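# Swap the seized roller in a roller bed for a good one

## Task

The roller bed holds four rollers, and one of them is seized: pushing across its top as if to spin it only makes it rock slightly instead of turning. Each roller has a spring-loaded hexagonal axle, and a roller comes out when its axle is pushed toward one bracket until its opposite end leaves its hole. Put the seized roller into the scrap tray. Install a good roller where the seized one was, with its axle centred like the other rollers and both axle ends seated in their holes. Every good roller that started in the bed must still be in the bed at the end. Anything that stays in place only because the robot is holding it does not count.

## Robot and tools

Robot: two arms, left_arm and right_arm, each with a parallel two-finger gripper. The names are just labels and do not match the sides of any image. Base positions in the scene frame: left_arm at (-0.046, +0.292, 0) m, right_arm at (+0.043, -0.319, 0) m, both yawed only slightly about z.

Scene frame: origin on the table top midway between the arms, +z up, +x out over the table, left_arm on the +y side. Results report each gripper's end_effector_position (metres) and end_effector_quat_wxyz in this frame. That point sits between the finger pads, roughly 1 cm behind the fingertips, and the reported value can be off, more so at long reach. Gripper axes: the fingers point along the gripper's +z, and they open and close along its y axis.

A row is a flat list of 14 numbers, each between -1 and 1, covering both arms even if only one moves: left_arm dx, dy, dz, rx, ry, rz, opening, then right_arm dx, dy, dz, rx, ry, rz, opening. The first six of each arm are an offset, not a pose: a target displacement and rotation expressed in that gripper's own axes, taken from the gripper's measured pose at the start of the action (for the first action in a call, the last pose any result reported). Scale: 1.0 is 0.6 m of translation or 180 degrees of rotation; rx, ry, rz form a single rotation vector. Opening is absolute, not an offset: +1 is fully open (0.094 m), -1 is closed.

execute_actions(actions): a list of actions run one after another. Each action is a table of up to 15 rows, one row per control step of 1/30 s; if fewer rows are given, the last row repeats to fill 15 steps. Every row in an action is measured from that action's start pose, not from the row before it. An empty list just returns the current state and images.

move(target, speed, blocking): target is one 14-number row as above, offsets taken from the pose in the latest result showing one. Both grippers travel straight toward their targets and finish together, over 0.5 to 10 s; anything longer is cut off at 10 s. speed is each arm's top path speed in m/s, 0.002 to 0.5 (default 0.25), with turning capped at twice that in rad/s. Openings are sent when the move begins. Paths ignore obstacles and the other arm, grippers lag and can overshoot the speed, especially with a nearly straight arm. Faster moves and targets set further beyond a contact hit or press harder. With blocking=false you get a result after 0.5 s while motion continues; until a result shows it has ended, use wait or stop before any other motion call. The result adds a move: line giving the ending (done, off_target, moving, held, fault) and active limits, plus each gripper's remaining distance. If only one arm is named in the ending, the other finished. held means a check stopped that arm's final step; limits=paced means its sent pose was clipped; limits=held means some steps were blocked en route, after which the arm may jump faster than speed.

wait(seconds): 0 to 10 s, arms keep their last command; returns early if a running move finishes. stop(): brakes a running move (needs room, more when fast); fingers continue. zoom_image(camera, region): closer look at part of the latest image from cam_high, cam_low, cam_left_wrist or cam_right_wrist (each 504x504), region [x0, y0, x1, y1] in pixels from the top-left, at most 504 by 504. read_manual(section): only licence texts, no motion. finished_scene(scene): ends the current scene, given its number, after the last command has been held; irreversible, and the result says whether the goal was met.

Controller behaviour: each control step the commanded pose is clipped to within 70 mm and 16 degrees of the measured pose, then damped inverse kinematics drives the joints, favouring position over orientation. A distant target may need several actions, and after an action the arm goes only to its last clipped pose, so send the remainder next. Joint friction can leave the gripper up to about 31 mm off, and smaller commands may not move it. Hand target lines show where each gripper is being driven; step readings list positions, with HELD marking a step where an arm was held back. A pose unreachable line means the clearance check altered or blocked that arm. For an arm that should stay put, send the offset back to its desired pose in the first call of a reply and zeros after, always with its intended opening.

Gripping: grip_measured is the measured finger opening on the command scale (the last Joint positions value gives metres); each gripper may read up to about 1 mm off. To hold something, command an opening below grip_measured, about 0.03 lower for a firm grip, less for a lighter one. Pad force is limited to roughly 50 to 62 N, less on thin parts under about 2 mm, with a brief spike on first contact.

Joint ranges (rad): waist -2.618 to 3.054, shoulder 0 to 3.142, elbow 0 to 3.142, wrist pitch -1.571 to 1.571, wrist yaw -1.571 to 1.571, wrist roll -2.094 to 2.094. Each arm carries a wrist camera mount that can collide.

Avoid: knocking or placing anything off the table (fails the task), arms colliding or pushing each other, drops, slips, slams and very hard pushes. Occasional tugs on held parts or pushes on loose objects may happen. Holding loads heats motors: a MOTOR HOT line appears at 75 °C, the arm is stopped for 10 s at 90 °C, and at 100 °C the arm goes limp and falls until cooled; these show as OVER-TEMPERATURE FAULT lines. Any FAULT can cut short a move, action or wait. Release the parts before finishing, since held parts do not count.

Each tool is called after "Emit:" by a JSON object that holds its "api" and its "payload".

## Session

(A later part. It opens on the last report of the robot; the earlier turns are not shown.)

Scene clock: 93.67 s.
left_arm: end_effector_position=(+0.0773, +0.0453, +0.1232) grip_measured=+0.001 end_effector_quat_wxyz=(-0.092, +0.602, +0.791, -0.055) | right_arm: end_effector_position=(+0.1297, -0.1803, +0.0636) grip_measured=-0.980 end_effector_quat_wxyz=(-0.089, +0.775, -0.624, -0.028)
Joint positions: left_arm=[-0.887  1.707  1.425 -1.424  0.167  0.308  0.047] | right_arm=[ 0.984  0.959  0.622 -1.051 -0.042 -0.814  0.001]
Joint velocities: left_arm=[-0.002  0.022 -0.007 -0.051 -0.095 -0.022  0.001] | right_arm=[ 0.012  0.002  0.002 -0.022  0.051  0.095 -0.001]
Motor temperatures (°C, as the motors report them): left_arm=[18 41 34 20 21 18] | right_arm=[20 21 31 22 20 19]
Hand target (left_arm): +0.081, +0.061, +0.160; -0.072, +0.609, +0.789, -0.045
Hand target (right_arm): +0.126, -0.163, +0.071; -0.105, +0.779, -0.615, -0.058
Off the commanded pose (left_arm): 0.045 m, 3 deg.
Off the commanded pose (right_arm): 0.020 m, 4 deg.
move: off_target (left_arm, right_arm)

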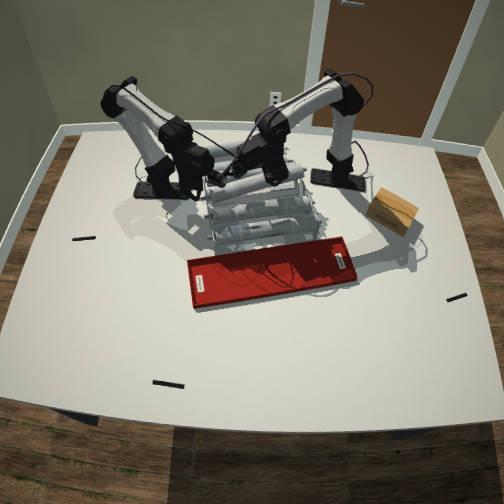

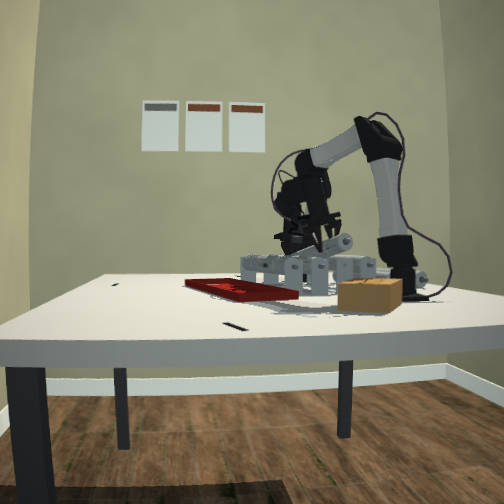

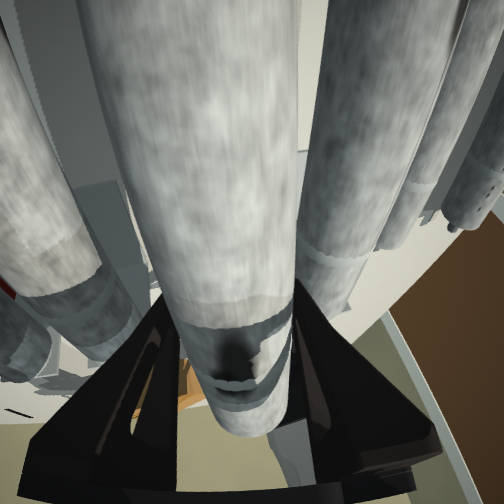

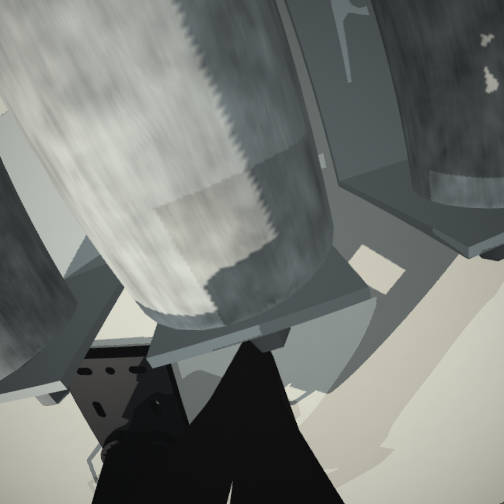

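Body now clears the bracket; slide with modest support.

Emit:
{"api": "move", "payload": {"target": [0.09,0,-0.03,0,0,0,-0.05,-0.05,-0.01,0,0,0,0,-1], "speed": 0.04}}

Scene clock: 96.70 s.
left_arm: end_effector_position=(+0.0773, +0.0568, +0.1232) grip_measured=+0.001 end_effector_quat_wxyz=(-0.062, +0.604, +0.791, -0.082) | right_arm: end_effector_position=(+0.1224, -0.1689, +0.0632) grip_measured=-0.980 end_effector_quat_wxyz=(-0.062, +0.777, -0.626, -0.017)
Joint positions: left_arm=[-0.845  1.605  1.316 -1.352  0.194  0.349  0.047] | right_arm=[ 1.087  1.053  0.67  -1.06  -0.012 -0.714  0.001]
Joint velocities: left_arm=[ 0.002  0.007 -0.012  0.051 -0.037  0.022 -0.   ] | right_arm=[-0.002  0.002 -0.012 -0.022  0.051  0.037 -0.   ]
Motor temperatures (°C, as the motors report them): left_arm=[18 42 35 20 21 18] | right_arm=[20 21 31 22 20 19]
Hand target (left_arm): +0.067, +0.092, +0.143; -0.091, +0.602, +0.791, -0.056
Hand target (right_arm): +0.128, -0.151, +0.070; -0.089, +0.776, -0.624, -0.028
Off the commanded pose (left_arm): 0.047 m, 5 deg.
Off the commanded pose (right_arm): 0.021 m, 3 deg.
move: off_target (left_arm, right_arm)

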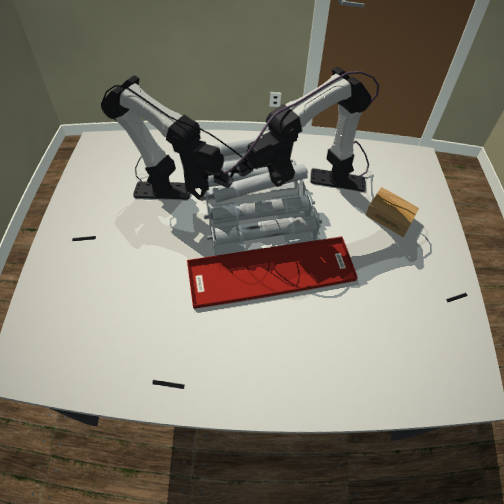

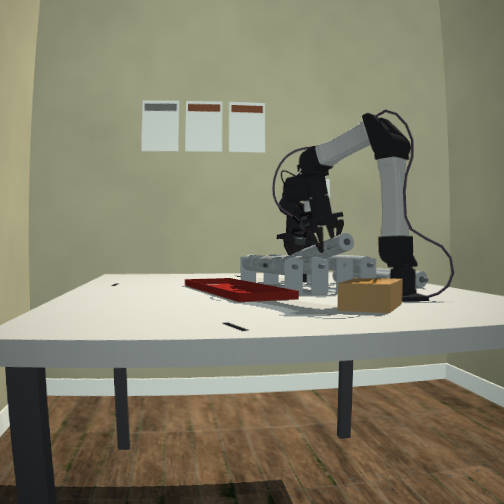

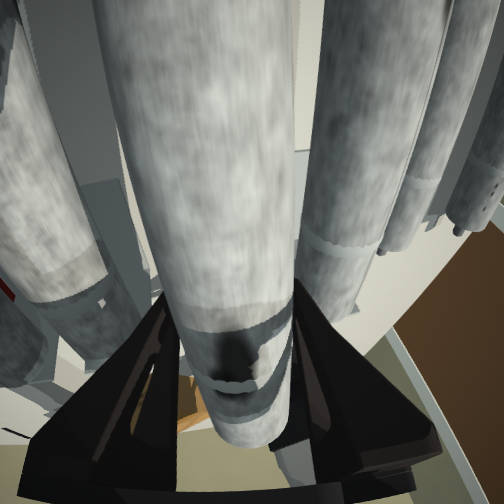

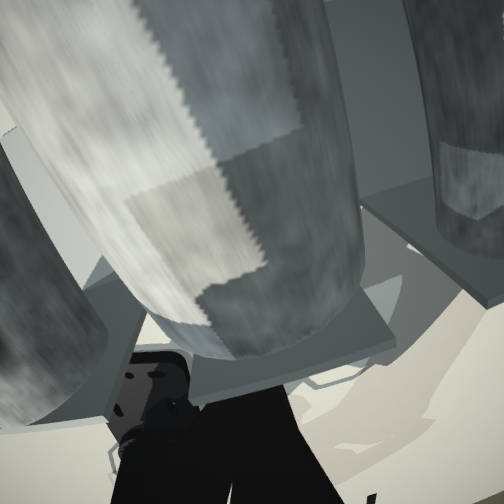

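Body now overhangs bracket; lower a bit to unjam while pulling.

Emit:
{"api": "move", "payload": {"target": [0.07,0,0.01,0,0,0,-0.05,0.08,0,-0.05,0,0,0,0], "speed": 0.04}}

Scene clock: 100.77 s.
left_arm: end_effector_position=(+0.0690, +0.0924, +0.1103) grip_measured=+0.001 end_effector_quat_wxyz=(-0.064, +0.602, +0.793, -0.072) | right_arm: end_effector_position=(+0.1326, -0.2171, +0.0821) grip_measured=-0.002 end_effector_quat_wxyz=(-0.058, +0.777, -0.626, -0.016)
Joint positions: left_arm=[-0.803  1.49   1.155 -1.322  0.172  0.386  0.047] | right_arm=[ 0.812  0.901  0.684 -1.24  -0.042 -0.986  0.047]
Joint velocities: left_arm=[ 0.002 -0.002 -0.017  0.051 -0.051 -0.007 -0.001] | right_arm=[-0.002  0.002  0.002 -0.037  0.051 -0.066  0.001]
Motor temperatures (°C, as the motors report them): left_arm=[18 43 35 20 21 18] | right_arm=[20 21 32 22 20 19]
Hand target (left_arm): +0.065, +0.097, +0.118; -0.062, +0.604, +0.791, -0.081
Hand target (right_arm): +0.132, -0.217, +0.088; -0.064, +0.777, -0.626, -0.018
Off the commanded pose (left_arm): 0.009 m, 1 deg.
Off the commanded pose (right_arm): 0.006 m, 0 deg.
move: done

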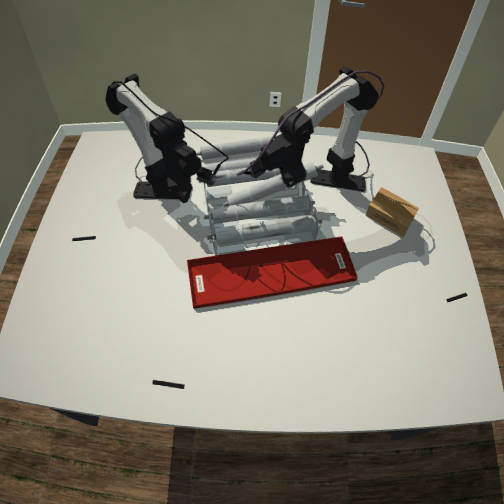

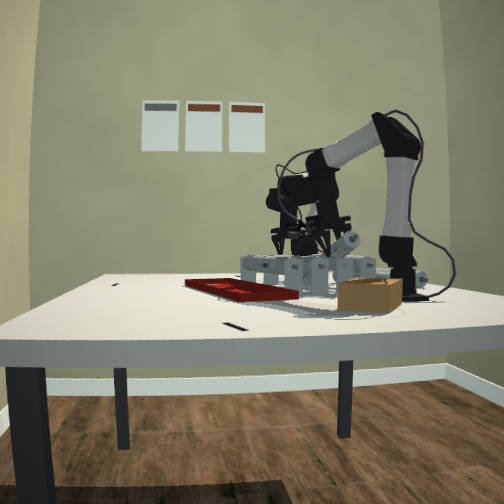

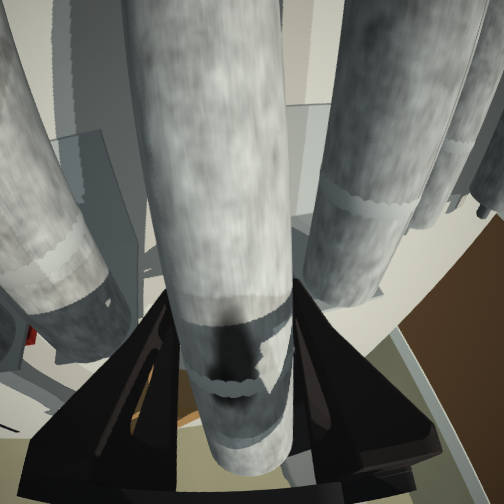

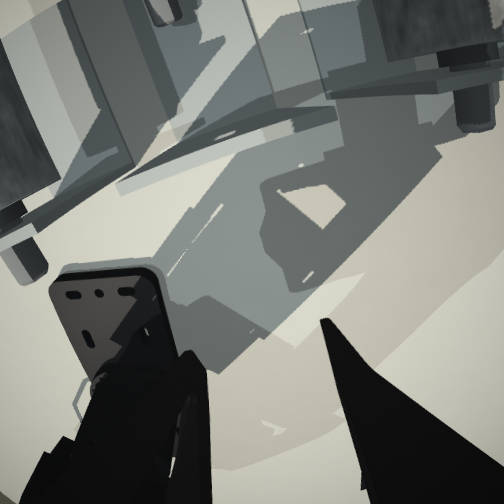

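Emit:
{"api": "move", "payload": {"target": [0,0,0,0,0,0,0.5,0,0,0,0,0,0,0]}}

Emit:
{"api": "move", "payload": {"target": [-0.1,0,0.05,-0.06,0,0,0.5,0,0,0,0,0,0,0], "speed": 0.07}}

Emit:
{"api": "move", "payload": {"target": [0,0,0,0,0,0,-0.06,0,0,0,0,0,0,0]}}

Emit:
{"api": "move", "payload": {"target": [0,0,-0.22,0,-0.08,0,-0.06,0,0,0,0,0,0,0], "speed": 0.1}}

Emit:
{"api": "move", "payload": {"target": [-0.06,0.47,-0.03,0,0,0,-0.06,0,0,0,0,0,0,0], "speed": 0.15}}

Scene clock: 106.03 s.
left_arm: end_effector_position=(+0.0690, +0.0925, +0.1103) grip_measured=+0.499 end_effector_quat_wxyz=(-0.064, +0.602, +0.793, -0.072) | right_arm: end_effector_position=(+0.1322, -0.2173, +0.0821) grip_measured=-0.002 end_effector_quat_wxyz=(-0.058, +0.778, -0.625, -0.016)
Joint positions: left_arm=[-0.803  1.49   1.155 -1.322  0.172  0.386  0.07 ] | right_arm=[ 0.812  0.901  0.684 -1.242 -0.043 -0.99   0.047]
Joint velocities: left_arm=[-0.007  0.002  0.007 -0.051  0.125  0.007 -0.   ] | right_arm=[-0.007 -0.002 -0.007 -0.007 -0.037 -0.022  0.   ]
Motor temperatures (°C, as the motors report them): left_arm=[18 42 34 20 21 18] | right_arm=[20 21 32 22 20 19]
Hand target (left_arm): +0.069, +0.092, +0.110; -0.064, +0.602, +0.793, -0.072
Hand target (right_arm): +0.133, -0.217, +0.082; -0.058, +0.777, -0.626, -0.016
Off the commanded pose (left_arm): 0.000 m, 0 deg.
Off the commanded pose (right_arm): 0.000 m, 0 deg.
move: done

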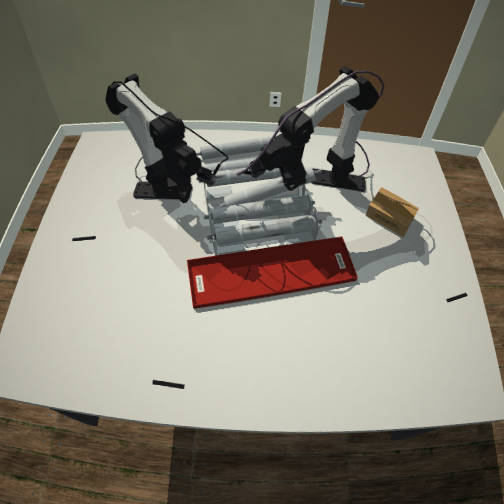

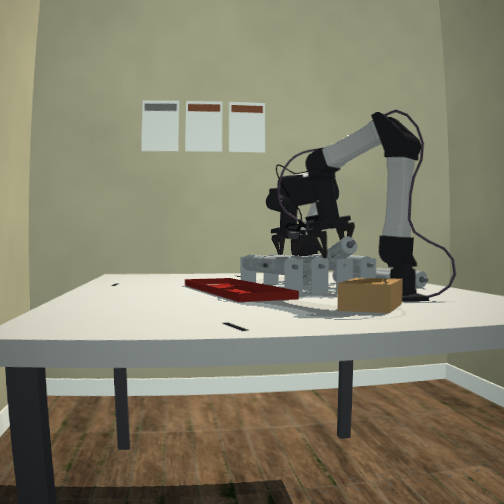

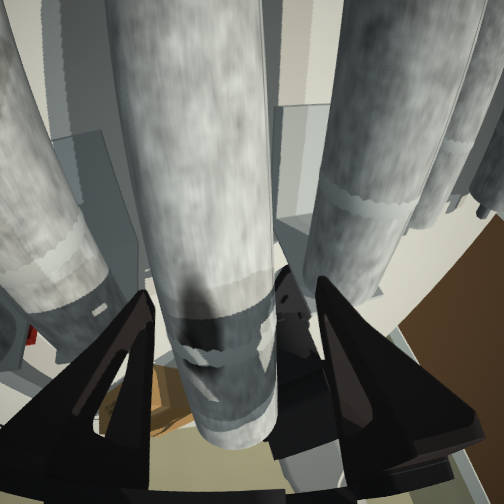

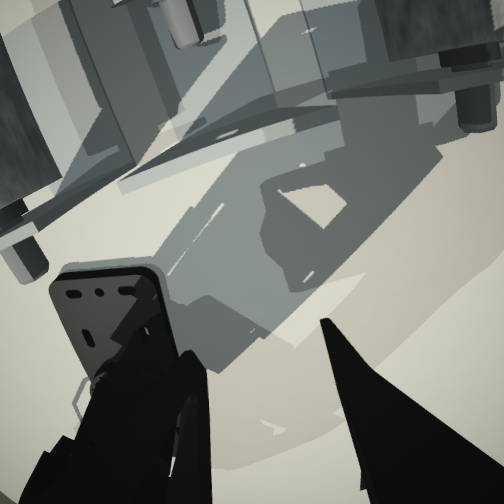

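Scene clock: 107.80 s.
left_arm: end_effector_position=(+0.0764, +0.0398, +0.0804) grip_measured=+0.499 end_effector_quat_wxyz=(-0.014, +0.606, +0.795, -0.003) | right_arm: end_effector_position=(+0.1322, -0.2173, +0.0821) grip_measured=-0.002 end_effector_quat_wxyz=(-0.058, +0.778, -0.625, -0.016)
Joint positions: left_arm=[-0.99   1.644  1.202 -1.151  0.018  0.195  0.07 ] | right_arm=[ 0.812  0.901  0.684 -1.242 -0.043 -0.99   0.047]
Joint velocities: left_arm=[-0.007  0.007  0.007 -0.081 -0.007 -0.007  0.001] | right_arm=[-0.002 -0.012 -0.012 -0.022  0.022 -0.081 -0.   ]
Motor temperatures (°C, as the motors report them): left_arm=[18 42 34 20 21 18] | right_arm=[20 21 32 21 20 19]
Hand target (left_arm): +0.079, +0.034, +0.079; -0.009, +0.606, +0.796, +0.002
Hand target (right_arm): +0.132, -0.217, +0.082; -0.058, +0.778, -0.625, -0.016
Off the commanded pose (left_arm): 0.007 m, 1 deg.
Off the commanded pose (right_arm): 0.000 m, 0 deg.
move: done

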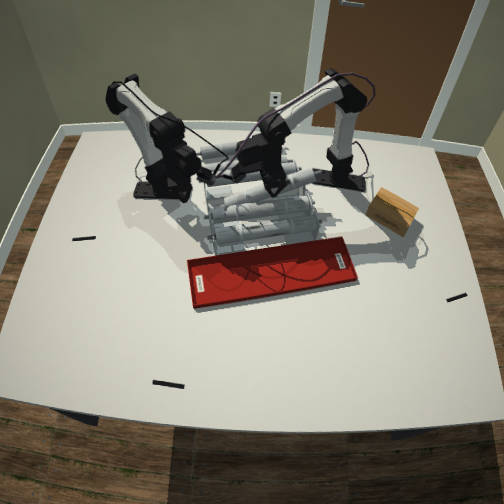

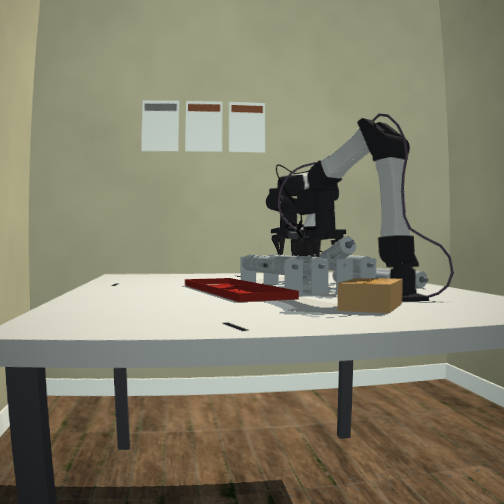

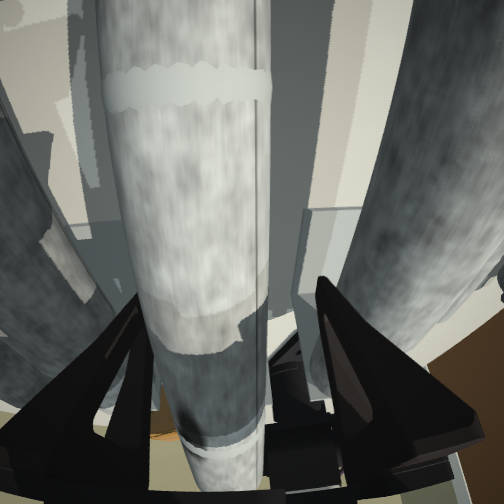

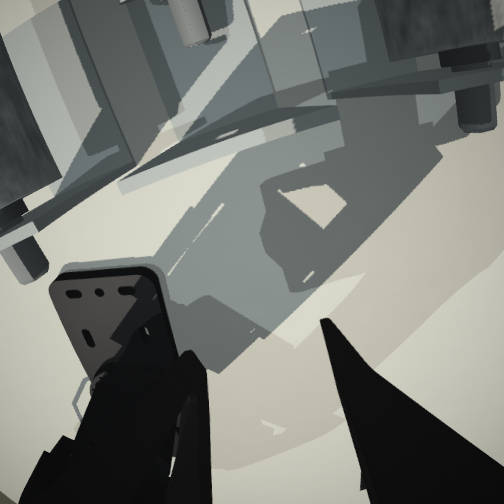

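Scene clock: 108.30 s.
left_arm: end_effector_position=(+0.0796, +0.0395, +0.0803) grip_measured=+0.010 end_effector_quat_wxyz=(-0.008, +0.606, +0.796, +0.001) | right_arm: end_effector_position=(+0.1322, -0.2173, +0.0821) grip_measured=-0.002 end_effector_quat_wxyz=(-0.058, +0.778, -0.625, -0.016)
Joint positions: left_arm=[-0.989  1.644  1.202 -1.144  0.005  0.195  0.047] | right_arm=[ 0.812  0.901  0.684 -1.242 -0.043 -0.99   0.047]
Joint velocities: left_arm=[-0.007 -0.017  0.007 -0.022  0.022  0.066  0.   ] | right_arm=[-0.022  0.002 -0.002 -0.066  0.007 -0.007 -0.001]
Motor temperatures (°C, as the motors report them): left_arm=[18 41 34 20 21 18] | right_arm=[20 21 32 21 20 19]
Hand target (left_arm): +0.076, +0.040, +0.080; -0.014, +0.606, +0.795, -0.003
Hand target (right_arm): +0.132, -0.217, +0.082; -0.058, +0.778, -0.625, -0.016
Off the commanded pose (left_arm): 0.003 m, 1 deg.
Off the commanded pose (right_arm): 0.000 m, 0 deg.
move: done

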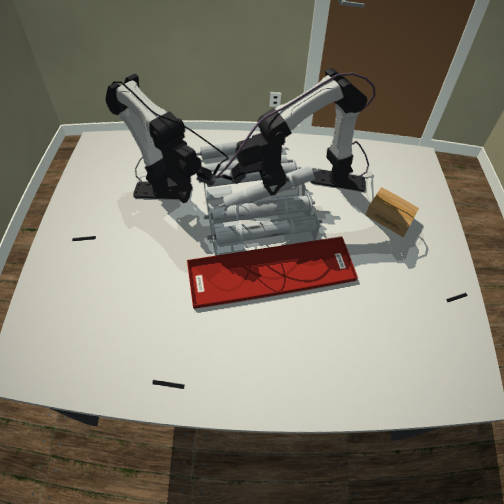

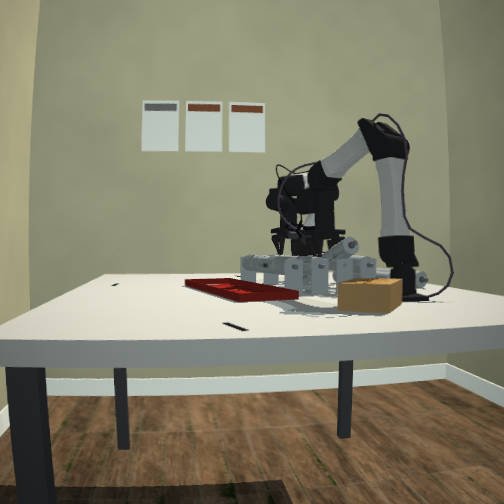

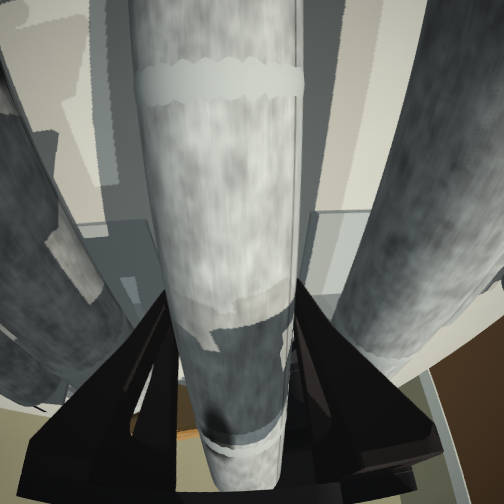

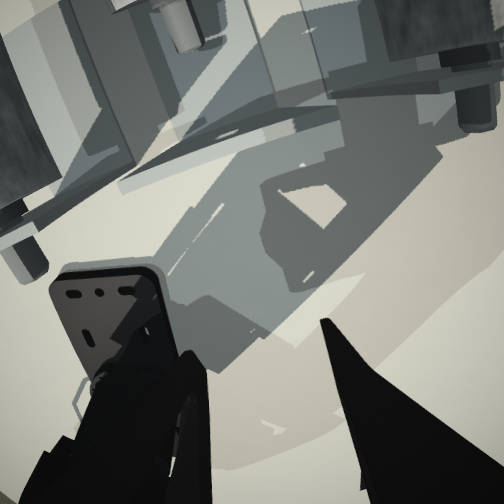

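Scene clock: 110.03 s.
left_arm: end_effector_position=(+0.0773, +0.0427, +0.1911) grip_measured=+0.010 end_effector_quat_wxyz=(+0.056, +0.603, +0.795, -0.048) | right_arm: end_effector_position=(+0.1322, -0.2173, +0.0821) grip_measured=-0.002 end_effector_quat_wxyz=(-0.058, +0.778, -0.625, -0.016)
Joint positions: left_arm=[-0.97   1.489  1.48  -1.42   0.039  0.208  0.047] | right_arm=[ 0.812  0.901  0.684 -1.242 -0.043 -0.989  0.047]
Joint velocities: left_arm=[ 0.037  0.002 -0.012  0.022  0.007  0.007  0.001] | right_arm=[-0.007 -0.007  0.012 -0.022 -0.051  0.037 -0.   ]
Motor temperatures (°C, as the motors report them): left_arm=[18 42 35 20 21 18] | right_arm=[20 21 32 21 20 19]
Hand target (left_arm): +0.081, +0.037, +0.214; +0.093, +0.602, +0.790, -0.073
Hand target (right_arm): +0.132, -0.217, +0.082; -0.058, +0.778, -0.625, -0.016
Off the commanded pose (left_arm): 0.022 m, 5 deg.
Off the commanded pose (right_arm): 0.000 m, 0 deg.
move: off_target (left_arm)

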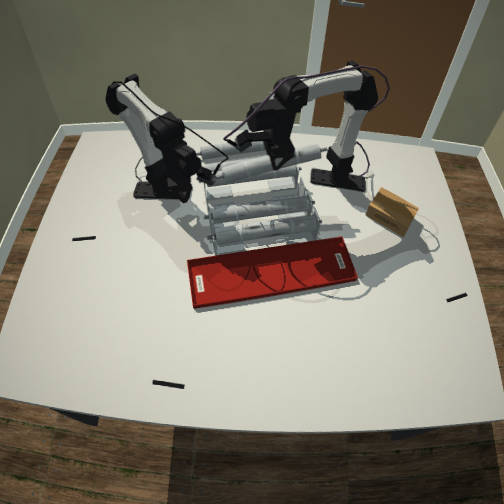

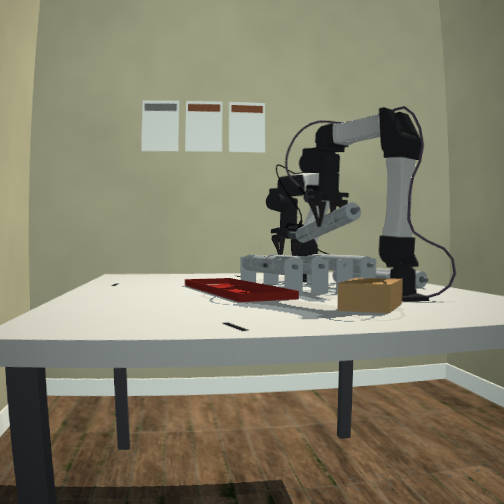

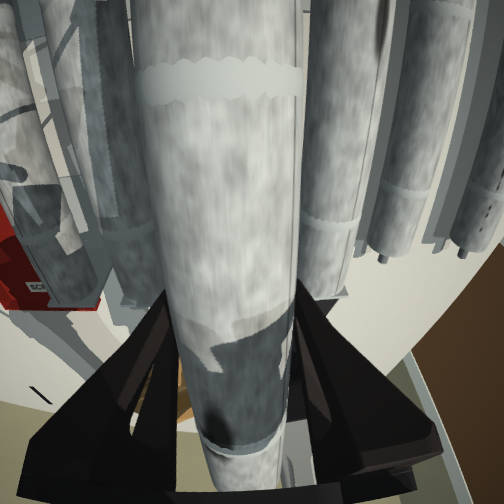

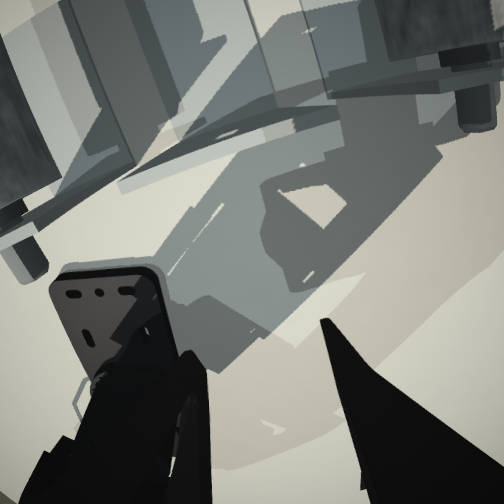

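Scene clock: 112.30 s.
left_arm: end_effector_position=(+0.3572, +0.0953, +0.1883) grip_measured=+0.010 end_effector_quat_wxyz=(+0.099, +0.592, +0.799, -0.021) | right_arm: end_effector_position=(+0.1322, -0.2173, +0.0821) grip_measured=-0.002 end_effector_quat_wxyz=(-0.058, +0.778, -0.625, -0.016)
Joint positions: left_arm=[-0.306  2.186  2.355 -1.555  0.082  0.845  0.047] | right_arm=[ 0.812  0.901  0.684 -1.242 -0.043 -0.989  0.047]
Joint velocities: left_arm=[ 0.002 -0.012  0.007  0.007  0.037  0.022 -0.   ] | right_arm=[ 0.007  0.002 -0.022 -0.037 -0.051  0.081 -0.   ]
Motor temperatures (°C, as the motors report them): left_arm=[18 42 35 20 21 18] | right_arm=[20 21 32 21 20 19]
Hand target (left_arm): +0.359, +0.091, +0.212; +0.134, +0.597, +0.790, -0.025
Hand target (right_arm): +0.132, -0.217, +0.082; -0.058, +0.778, -0.625, -0.016
Off the commanded pose (left_arm): 0.025 m, 6 deg.
Off the commanded pose (right_arm): 0.000 m, 0 deg.
joint sent to its limit (left arm) — the command would take joint 4 (wrist pitch) past its lower limit, so that joint was sent only as far as its limit.
move: off_target (left_arm)

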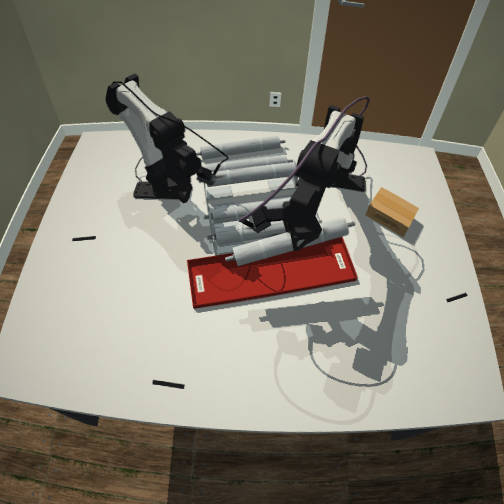

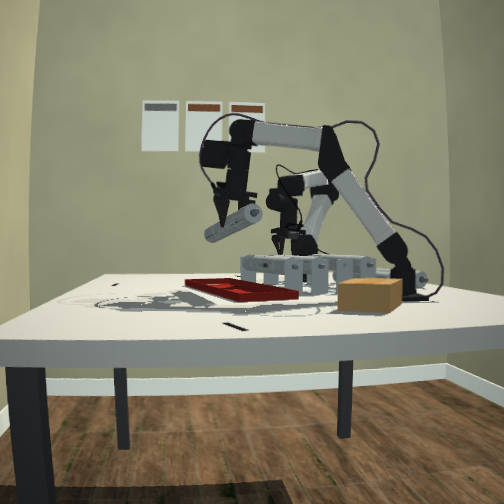

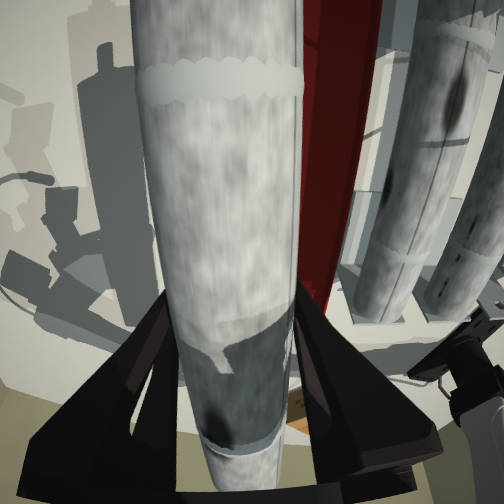

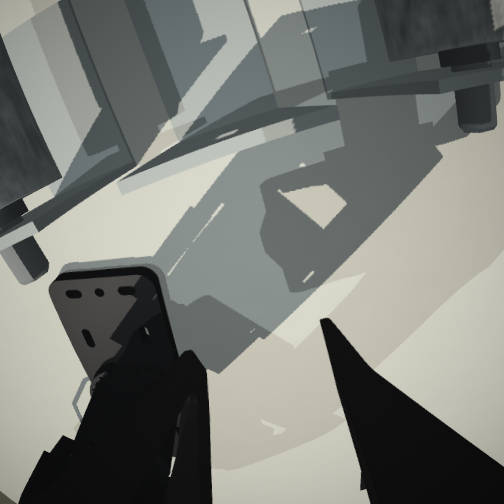

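Emit:
{"api": "move", "payload": {"target": [-0.05,0,0.2,0,-0.04,0,-0.06,0,0,0,0,0,0,0], "speed": 0.1}}

Emit:
{"api": "move", "payload": {"target": [0,0,0,0,0,0,0.6,0,0,0,0,0,0,0]}}

Emit:
{"api": "move", "payload": {"target": [0,0,-0.2,0,0.1,0,0.6,0,0,0,0,0,0,0]}}

Scene clock: 116.33 s.
left_arm: end_effector_position=(+0.3720, +0.0667, +0.0561) grip_measured=+0.010 end_effector_quat_wxyz=(+0.106, +0.591, +0.798, -0.048) | right_arm: end_effector_position=(+0.1322, -0.2173, +0.0821) grip_measured=-0.002 end_effector_quat_wxyz=(-0.058, +0.778, -0.625, -0.016)
Joint positions: left_arm=[-0.329  2.212  1.856 -1.024  0.135  0.815  0.047] | right_arm=[ 0.812  0.901  0.684 -1.242 -0.043 -0.989  0.047]
Joint velocities: left_arm=[ 0.022 -0.002 -0.012 -0.022  0.051  0.081 -0.   ] | right_arm=[-0.017 -0.007  0.007 -0.037 -0.007 -0.168 -0.001]
Motor temperatures (°C, as the motors report them): left_arm=[18 44 35 20 21 18] | right_arm=[20 21 32 21 20 19]
Hand target (left_arm): +0.380, +0.051, +0.077; +0.148, +0.591, +0.791, -0.058
Hand target (right_arm): +0.132, -0.217, +0.082; -0.058, +0.778, -0.625, -0.016
Off the commanded pose (left_arm): 0.029 m, 5 deg.
Off the commanded pose (right_arm): 0.000 m, 0 deg.
move: off_target (left_arm)

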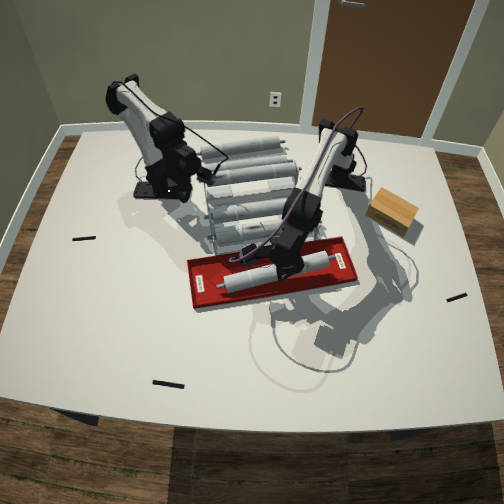

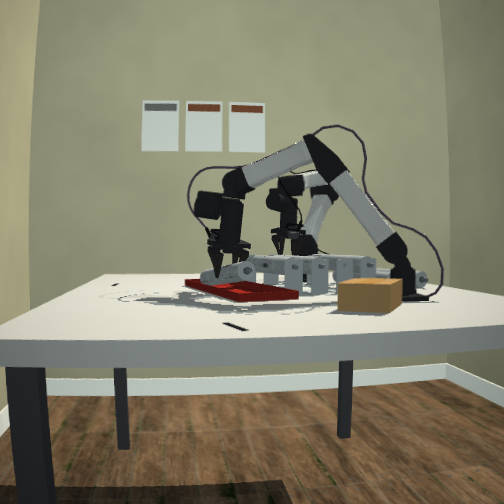

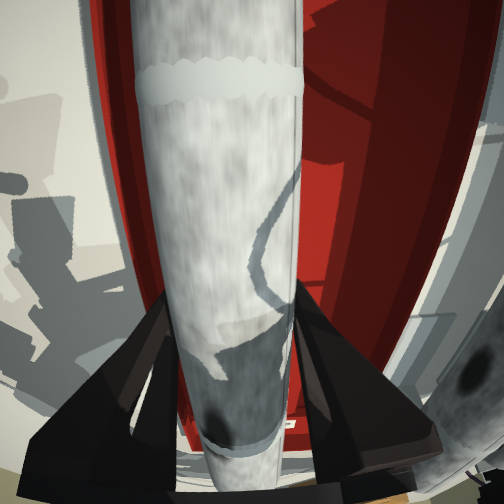

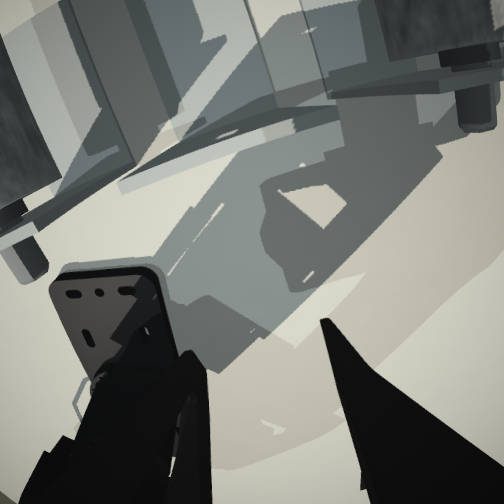

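Scene clock: 116.83 s.
left_arm: end_effector_position=(+0.3719, +0.0668, +0.0559) grip_measured=+0.599 end_effector_quat_wxyz=(+0.105, +0.591, +0.799, -0.049) | right_arm: end_effector_position=(+0.1322, -0.2173, +0.0821) grip_measured=-0.002 end_effector_quat_wxyz=(-0.058, +0.778, -0.625, -0.016)
Joint positions: left_arm=[-0.329  2.212  1.856 -1.024  0.135  0.815  0.075] | right_arm=[ 0.812  0.901  0.684 -1.242 -0.043 -0.989  0.047]
Joint velocities: left_arm=[-0.007 -0.002  0.022 -0.007  0.022 -0.066 -0.   ] | right_arm=[ 0.022  0.017 -0.002  0.022 -0.051 -0.051  0.   ]
Motor temperatures (°C, as the motors report them): left_arm=[18 44 35 20 21 18] | right_arm=[20 21 32 21 20 19]
Hand target (left_arm): +0.372, +0.067, +0.056; +0.106, +0.591, +0.798, -0.049
Hand target (right_arm): +0.132, -0.217, +0.082; -0.058, +0.778, -0.625, -0.016
Off the commanded pose (left_arm): 0.000 m, 0 deg.
Off the commanded pose (right_arm): 0.000 m, 0 deg.
move: done

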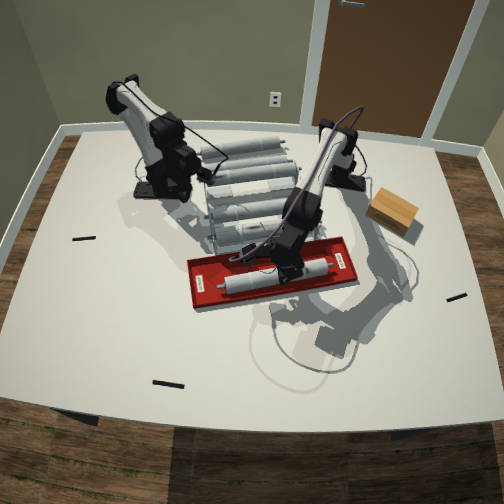

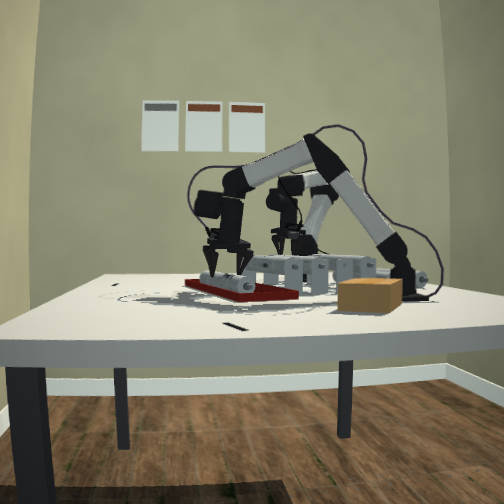

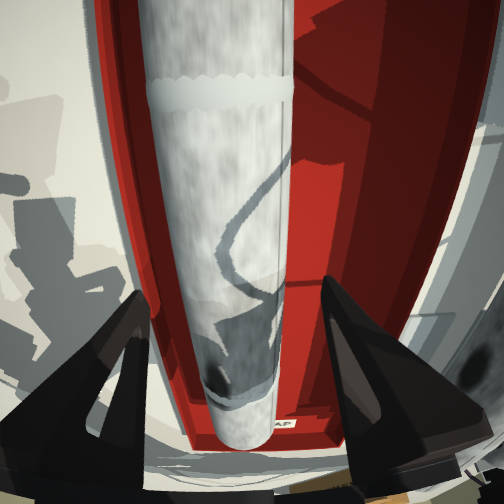

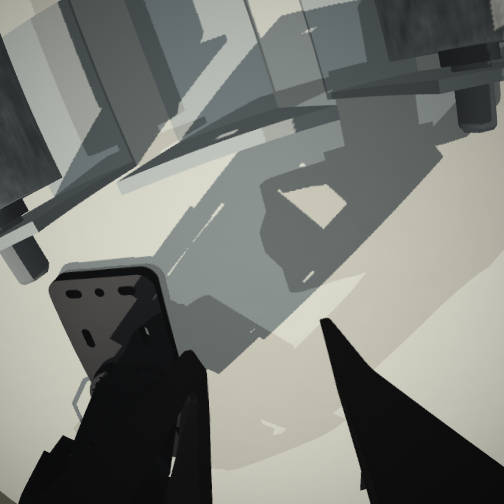

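Scene clock: 118.03 s.
left_arm: end_effector_position=(+0.3644, +0.0894, +0.1688) grip_measured=+0.599 end_effector_quat_wxyz=(+0.072, +0.593, +0.800, +0.052) | right_arm: end_effector_position=(+0.1322, -0.2173, +0.0821) grip_measured=-0.002 end_effector_quat_wxyz=(-0.058, +0.778, -0.625, -0.016)
Joint positions: left_arm=[-0.372  2.24   2.367 -1.539 -0.08   0.792  0.075] | right_arm=[ 0.812  0.901  0.684 -1.242 -0.043 -0.989  0.047]
Joint velocities: left_arm=[ 0.002 -0.007 -0.002 -0.037  0.007 -0.066  0.001] | right_arm=[-0.007 -0.007 -0.007 -0.022 -0.007  0.051 -0.   ]
Motor temperatures (°C, as the motors report them): left_arm=[18 44 35 20 21 18] | right_arm=[20 21 32 21 20 19]
Hand target (left_arm): +0.359, +0.089, +0.172; +0.067, +0.593, +0.801, +0.058
Hand target (right_arm): +0.132, -0.217, +0.082; -0.058, +0.778, -0.625, -0.016
Off the commanded pose (left_arm): 0.007 m, 11 deg.
Off the commanded pose (right_arm): 0.000 m, 0 deg.
joint sent to its limit (left arm) — the command would take joint 4 (wrist pitch) past its lower limit, so that joint was sent only as far as its limit.
move: off_target (left_arm)

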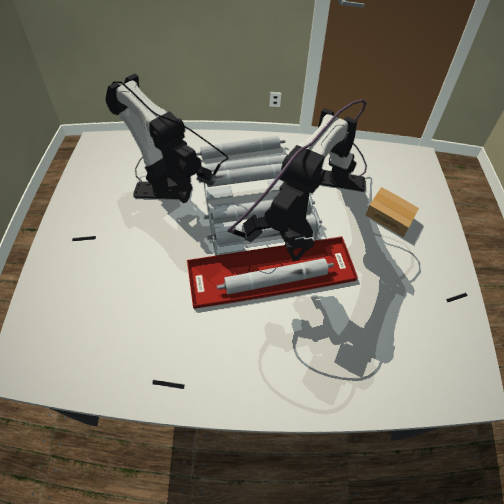

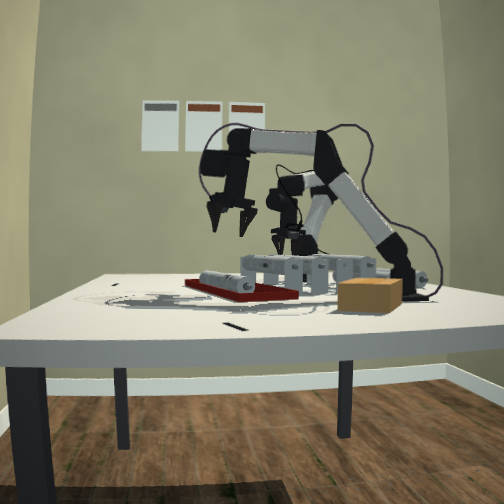

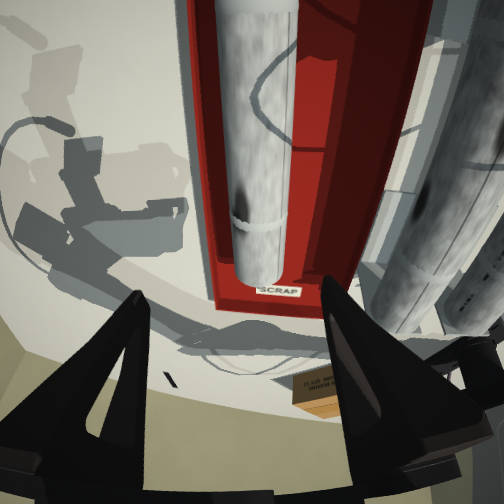

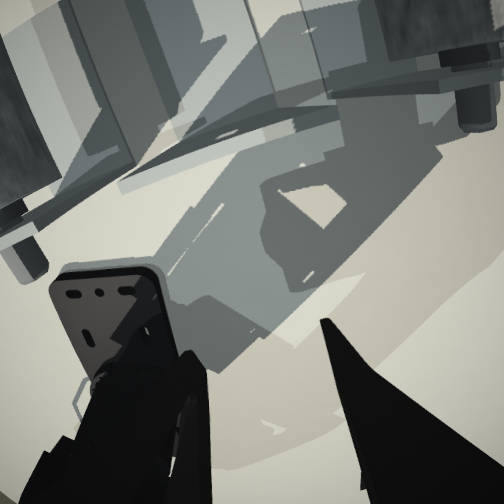

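Emit:
{"api": "move", "payload": {"target": [0,-0.785,-0.1,0.055,0.016,0.019,0.6,0,0,0,0,0,0,0]}}

Scene clock: 124.83 s.
left_arm: end_effector_position=(-0.0930, -0.0528, +0.1553) grip_measured=+0.599 end_effector_quat_wxyz=(-0.000, +0.624, +0.781, -0.017) | right_arm: end_effector_position=(+0.1322, -0.2173, +0.0821) grip_measured=-0.002 end_effector_quat_wxyz=(-0.058, +0.778, -0.625, -0.016)
Joint positions: left_arm=[-1.579  1.845  1.738 -1.435  0.018 -0.349  0.075] | right_arm=[ 0.812  0.901  0.684 -1.242 -0.043 -0.989  0.047]
Joint velocities: left_arm=[-0.002  0.002 -0.002  0.066 -0.051  0.022 -0.001] | right_arm=[ 0.012 -0.012 -0.007 -0.037  0.051 -0.022 -0.001]
Motor temperatures (°C, as the motors report them): left_arm=[18 45 35 20 21 18] | right_arm=[20 21 32 21 20 19]
Hand target (left_arm): -0.095, -0.053, +0.153; -0.010, +0.619, +0.786, -0.010
Hand target (right_arm): +0.132, -0.217, +0.082; -0.058, +0.778, -0.625, -0.016
Off the commanded pose (left_arm): 0.009 m, 2 deg.
Off the commanded pose (right_arm): 0.000 m, 0 deg.
move: done

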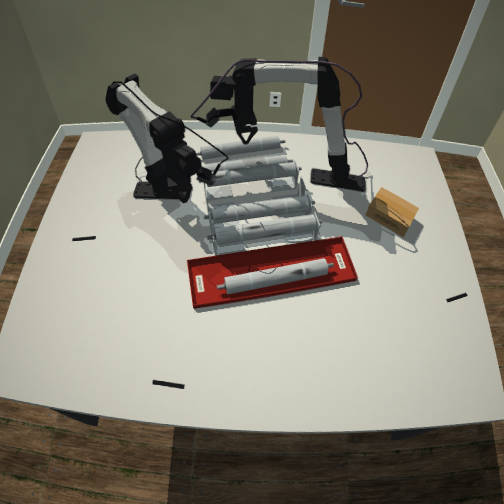

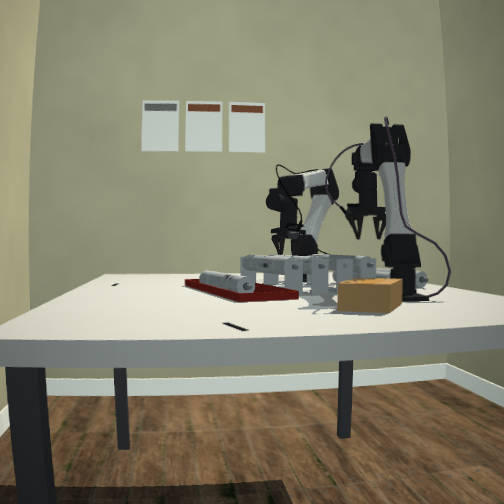

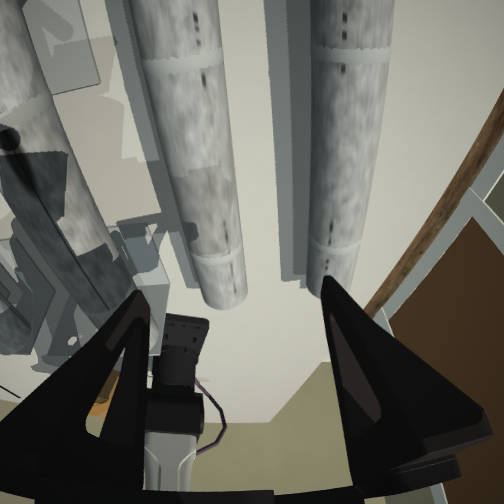

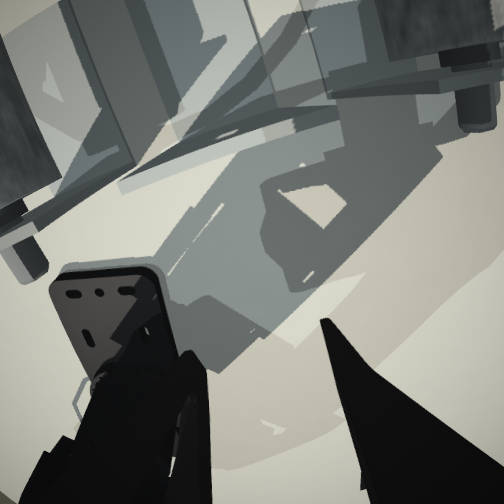

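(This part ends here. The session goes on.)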